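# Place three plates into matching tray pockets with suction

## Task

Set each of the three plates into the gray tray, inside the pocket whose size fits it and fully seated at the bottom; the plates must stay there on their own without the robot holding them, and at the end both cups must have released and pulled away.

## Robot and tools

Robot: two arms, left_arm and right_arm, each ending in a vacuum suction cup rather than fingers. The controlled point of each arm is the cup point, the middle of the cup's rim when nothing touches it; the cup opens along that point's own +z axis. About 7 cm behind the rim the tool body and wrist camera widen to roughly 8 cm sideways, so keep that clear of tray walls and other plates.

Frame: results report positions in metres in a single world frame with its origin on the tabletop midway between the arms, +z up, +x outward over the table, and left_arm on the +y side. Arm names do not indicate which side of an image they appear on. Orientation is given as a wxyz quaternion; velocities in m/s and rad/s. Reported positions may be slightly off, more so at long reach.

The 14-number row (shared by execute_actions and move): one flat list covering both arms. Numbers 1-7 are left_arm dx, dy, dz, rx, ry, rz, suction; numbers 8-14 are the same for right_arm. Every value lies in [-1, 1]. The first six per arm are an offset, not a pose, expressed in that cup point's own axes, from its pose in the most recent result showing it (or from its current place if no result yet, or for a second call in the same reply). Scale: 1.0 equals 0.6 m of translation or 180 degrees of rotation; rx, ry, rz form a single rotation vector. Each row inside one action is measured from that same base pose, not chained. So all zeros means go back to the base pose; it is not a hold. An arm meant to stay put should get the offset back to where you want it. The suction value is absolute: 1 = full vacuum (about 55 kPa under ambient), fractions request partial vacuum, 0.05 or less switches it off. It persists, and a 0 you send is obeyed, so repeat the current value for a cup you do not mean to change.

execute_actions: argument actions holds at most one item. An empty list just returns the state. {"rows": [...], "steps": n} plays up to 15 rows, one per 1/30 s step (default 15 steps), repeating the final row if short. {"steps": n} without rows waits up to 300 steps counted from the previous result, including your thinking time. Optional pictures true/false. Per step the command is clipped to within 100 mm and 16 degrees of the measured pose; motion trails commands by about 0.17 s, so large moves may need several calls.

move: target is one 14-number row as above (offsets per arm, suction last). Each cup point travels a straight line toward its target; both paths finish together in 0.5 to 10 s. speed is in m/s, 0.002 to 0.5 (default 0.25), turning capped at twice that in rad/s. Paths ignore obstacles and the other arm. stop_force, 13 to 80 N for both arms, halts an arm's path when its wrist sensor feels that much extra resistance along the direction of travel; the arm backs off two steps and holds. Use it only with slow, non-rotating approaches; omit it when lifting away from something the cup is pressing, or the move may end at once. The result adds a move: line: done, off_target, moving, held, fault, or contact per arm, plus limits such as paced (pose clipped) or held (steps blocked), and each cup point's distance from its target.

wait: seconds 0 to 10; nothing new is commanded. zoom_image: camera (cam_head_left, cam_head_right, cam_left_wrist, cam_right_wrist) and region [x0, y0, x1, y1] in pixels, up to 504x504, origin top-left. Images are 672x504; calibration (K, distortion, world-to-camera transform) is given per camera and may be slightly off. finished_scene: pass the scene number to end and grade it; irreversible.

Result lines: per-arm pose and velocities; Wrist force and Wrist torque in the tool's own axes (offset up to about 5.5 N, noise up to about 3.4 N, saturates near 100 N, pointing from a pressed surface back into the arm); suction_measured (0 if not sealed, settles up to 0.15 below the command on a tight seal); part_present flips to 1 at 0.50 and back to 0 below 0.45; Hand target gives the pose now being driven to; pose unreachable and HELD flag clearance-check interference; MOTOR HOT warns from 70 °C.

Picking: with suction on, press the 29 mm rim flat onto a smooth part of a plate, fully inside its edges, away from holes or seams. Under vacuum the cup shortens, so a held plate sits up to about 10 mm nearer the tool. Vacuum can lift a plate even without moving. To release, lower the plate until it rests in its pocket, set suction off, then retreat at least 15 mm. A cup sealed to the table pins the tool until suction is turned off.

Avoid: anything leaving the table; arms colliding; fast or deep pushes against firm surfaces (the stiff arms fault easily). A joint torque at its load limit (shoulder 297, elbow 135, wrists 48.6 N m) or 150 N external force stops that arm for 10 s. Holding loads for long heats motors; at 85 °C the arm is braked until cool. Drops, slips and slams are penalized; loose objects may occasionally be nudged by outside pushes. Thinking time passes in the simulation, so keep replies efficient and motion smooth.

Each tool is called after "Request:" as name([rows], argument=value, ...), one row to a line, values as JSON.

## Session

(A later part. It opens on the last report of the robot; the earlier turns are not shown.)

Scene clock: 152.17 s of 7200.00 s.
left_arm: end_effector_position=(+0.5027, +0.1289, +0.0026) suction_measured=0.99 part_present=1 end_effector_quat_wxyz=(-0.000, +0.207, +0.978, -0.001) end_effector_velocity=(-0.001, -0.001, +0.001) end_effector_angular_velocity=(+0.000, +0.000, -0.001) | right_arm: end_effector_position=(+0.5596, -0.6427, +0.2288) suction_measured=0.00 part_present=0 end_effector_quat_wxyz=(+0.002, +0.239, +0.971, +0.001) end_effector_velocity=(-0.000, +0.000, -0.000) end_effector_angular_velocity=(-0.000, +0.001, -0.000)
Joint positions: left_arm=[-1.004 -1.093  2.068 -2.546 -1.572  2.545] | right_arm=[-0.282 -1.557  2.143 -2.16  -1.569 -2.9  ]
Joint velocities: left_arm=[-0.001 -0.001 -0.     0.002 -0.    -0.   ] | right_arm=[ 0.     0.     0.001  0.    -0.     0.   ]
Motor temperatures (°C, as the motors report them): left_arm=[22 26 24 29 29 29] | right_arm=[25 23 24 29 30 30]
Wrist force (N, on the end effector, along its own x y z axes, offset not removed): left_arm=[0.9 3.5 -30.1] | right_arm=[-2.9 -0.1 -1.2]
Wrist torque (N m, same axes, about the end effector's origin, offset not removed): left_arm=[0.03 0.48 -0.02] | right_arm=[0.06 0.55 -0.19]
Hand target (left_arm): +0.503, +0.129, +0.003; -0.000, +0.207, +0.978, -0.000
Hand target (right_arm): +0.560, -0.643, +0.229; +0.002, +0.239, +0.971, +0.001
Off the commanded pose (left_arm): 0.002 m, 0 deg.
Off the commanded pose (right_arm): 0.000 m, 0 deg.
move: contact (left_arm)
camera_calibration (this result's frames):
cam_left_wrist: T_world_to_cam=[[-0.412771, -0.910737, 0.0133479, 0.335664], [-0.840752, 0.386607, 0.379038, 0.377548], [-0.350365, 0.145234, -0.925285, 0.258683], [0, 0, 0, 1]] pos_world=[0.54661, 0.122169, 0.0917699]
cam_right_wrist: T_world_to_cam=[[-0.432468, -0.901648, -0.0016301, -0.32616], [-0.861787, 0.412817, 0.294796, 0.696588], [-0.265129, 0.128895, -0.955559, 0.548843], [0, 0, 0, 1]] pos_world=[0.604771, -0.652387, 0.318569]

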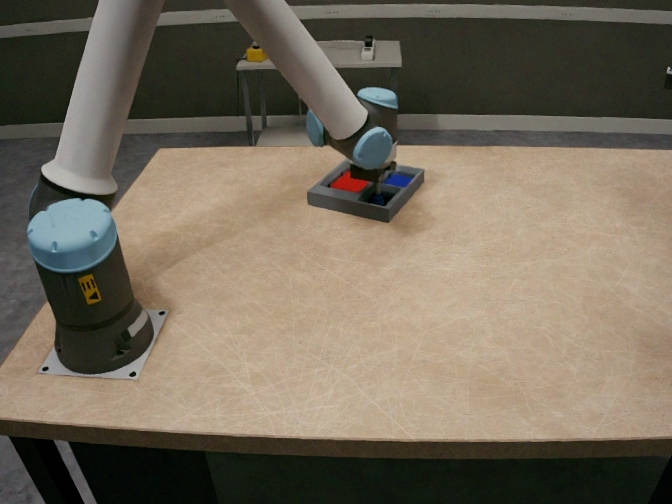

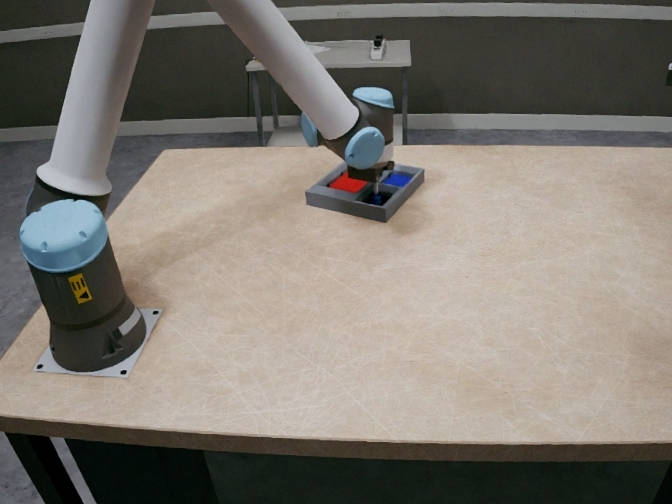

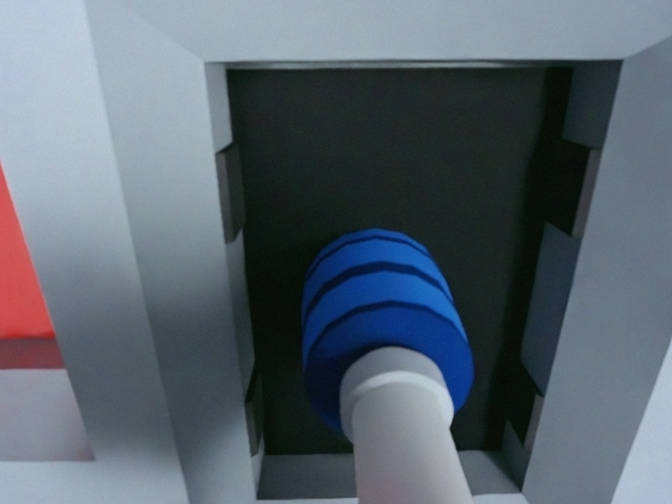

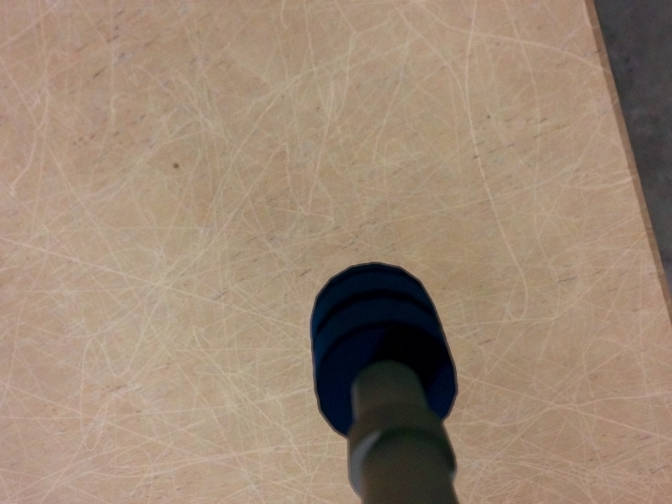

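Request:
execute_actions([
  {"rows":[[0,0,-0.002,0,0,0,0,0,0,0,0,0,0,0]],"steps":6},
], pictures=false)

Request:
move(target=[0,0,-0.3,0,0,0,0,0,0,0,0,0,0,0], speed=0.2)

Scene clock: 154.23 s of 7200.00 s.
left_arm: end_effector_position=(+0.5026, +0.1290, +0.0034) suction_measured=0.00 part_present=0 end_effector_quat_wxyz=(-0.000, +0.207, +0.978, -0.000) end_effector_velocity=(-0.000, -0.000, +0.002) end_effector_angular_velocity=(+0.001, +0.001, -0.000) | right_arm: end_effector_position=(+0.5596, -0.6427, +0.2288) suction_measured=0.00 part_present=0 end_effector_quat_wxyz=(+0.002, +0.239, +0.971, +0.001) end_effector_velocity=(+0.001, -0.000, +0.001) end_effector_angular_velocity=(-0.000, -0.002, +0.000)
Joint positions: left_arm=[-1.004 -1.094  2.068 -2.545 -1.572  2.545] | right_arm=[-0.282 -1.557  2.143 -2.16  -1.569 -2.9  ]
Joint velocities: left_arm=[-0.    -0.003 -0.001  0.006 -0.     0.   ] | right_arm=[ 0.    -0.    -0.001 -0.001 -0.    -0.   ]
Motor temperatures (°C, as the motors report them): left_arm=[22 26 24 29 29 29] | right_arm=[25 23 24 29 30 30]
Wrist force (N, on the end effector, along its own x y z axes, offset not removed): left_arm=[-3.2 -1.5 -5.2] | right_arm=[-2.5 -0.1 -0.9]
Wrist torque (N m, same axes, about the end effector's origin, offset not removed): left_arm=[-0.21 0.25 -0.04] | right_arm=[0.05 0.53 -0.20]
Hand target (left_arm): +0.503, +0.129, +0.004; -0.000, +0.207, +0.978, -0.001
Hand target (right_arm): +0.560, -0.643, +0.229; +0.002, +0.239, +0.971, +0.001
Off the commanded pose (left_arm): 0.000 m, 0 deg.
Off the commanded pose (right_arm): 0.000 m, 0 deg.
Steps of this call (steps 1 to 56: nothing new was sent; steps 57 to 62: all 6 steps of this action). Readings (end_effector_position | what the end effector reports):
57: left_arm (+0.5027, +0.1289, +0.0028) | right_arm (+0.5596, -0.6427, +0.2288) | left_arm suction_measured=0.01 part_present=0 | right_arm suction_measured=0.00 part_present=0
58: left_arm (+0.5027, +0.1289, +0.0029) | right_arm (+0.5596, -0.6427, +0.2288) | left_arm suction_measured=0.00 part_present=0 | right_arm suction_measured=0.00 part_present=0
60: left_arm (+0.5026, +0.1290, +0.0032) | right_arm (+0.5596, -0.6427, +0.2288) | left_arm suction_measured=0.00 part_present=0 | right_arm suction_measured=0.00 part_present=0
62: the state above

Scene clock: 155.97 s of 7200.00 s.
left_arm: end_effector_position=(+0.5026, +0.1290, +0.1836) suction_measured=0.00 part_present=0 end_effector_quat_wxyz=(-0.000, +0.207, +0.978, -0.000) end_effector_velocity=(-0.000, -0.000, +0.002) end_effector_angular_velocity=(+0.000, +0.001, +0.000) | right_arm: end_effector_position=(+0.5596, -0.6427, +0.2288) suction_measured=0.00 part_present=0 end_effector_quat_wxyz=(+0.002, +0.239, +0.971, +0.001) end_effector_velocity=(+0.000, +0.000, +0.000) end_effector_angular_velocity=(+0.001, -0.000, -0.000)
Joint positions: left_arm=[-1.004 -1.331  1.975 -2.215 -1.572  2.545] | right_arm=[-0.282 -1.557  2.143 -2.16  -1.569 -2.9  ]
Joint velocities: left_arm=[-0.    -0.002 -0.002  0.005 -0.001 -0.001] | right_arm=[-0.     0.    -0.001  0.001  0.001  0.   ]
Motor temperatures (°C, as the motors report them): left_arm=[22 26 24 29 29 29] | right_arm=[25 23 24 29 30 30]
Wrist force (N, on the end effector, along its own x y z axes, offset not removed): left_arm=[0.1 -2.8 1.3] | right_arm=[-2.4 -1.5 0.5]
Wrist torque (N m, same axes, about the end effector's origin, offset not removed): left_arm=[-0.31 0.07 -0.03] | right_arm=[-0.16 0.47 -0.20]
Hand target (left_arm): +0.503, +0.129, +0.184; -0.000, +0.207, +0.978, -0.000
Hand target (right_arm): +0.560, -0.643, +0.229; +0.002, +0.239, +0.971, +0.001
Off the commanded pose (left_arm): 0.000 m, 0 deg.
Off the commanded pose (right_arm): 0.000 m, 0 deg.
move: done
camera_calibration (this result's frames):
cam_left_wrist: T_world_to_cam=[[-0.412794, -0.910728, 0.0132709, 0.333362], [-0.840739, 0.386595, 0.379082, 0.308805], [-0.350371, 0.145325, -0.925268, 0.426124], [0, 0, 0, 1]] pos_world=[0.546535, 0.122294, 0.272792]
cam_right_wrist: T_world_to_cam=[[-0.432468, -0.901648, -0.00163019, -0.32616], [-0.861787, 0.412817, 0.294796, 0.696588], [-0.265129, 0.128895, -0.955559, 0.548843], [0, 0, 0, 1]] pos_world=[0.604771, -0.652387, 0.318569]

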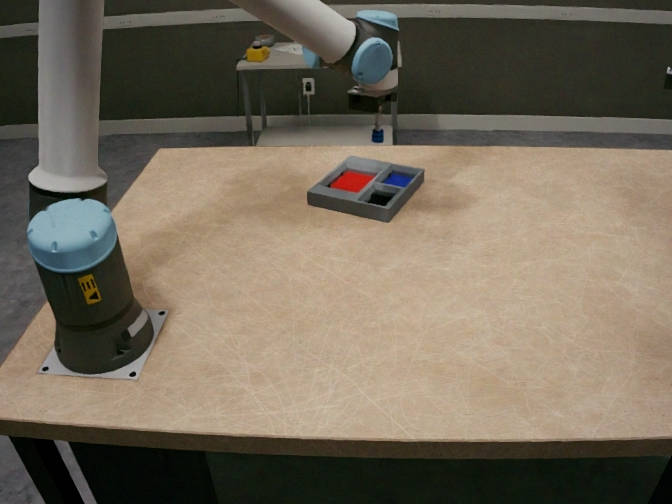

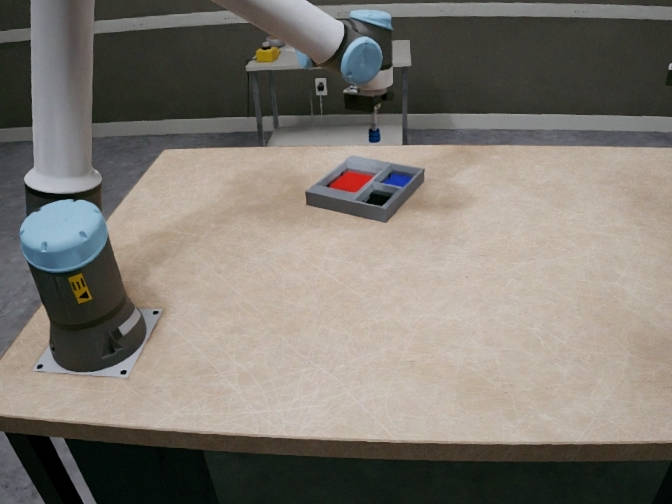

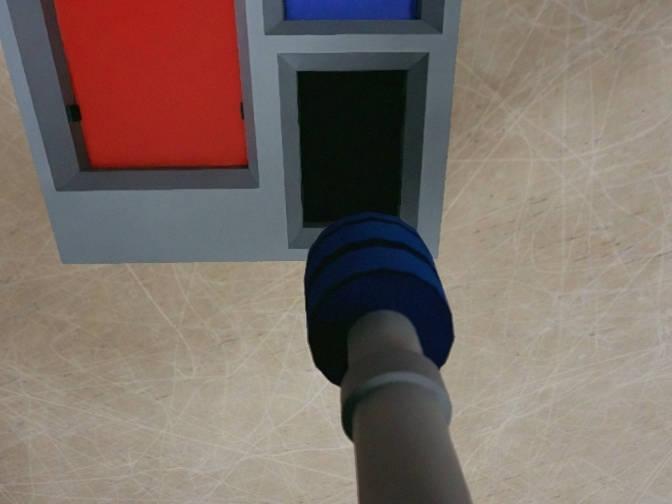

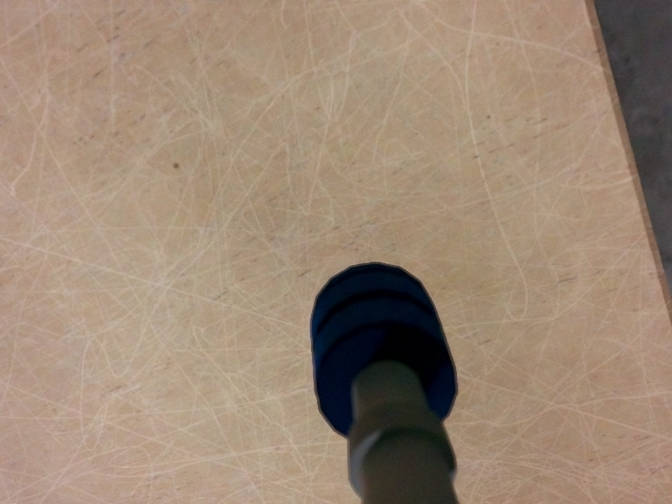

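Request:
finished_scene(scene=1)

The scene is finished: the task was done.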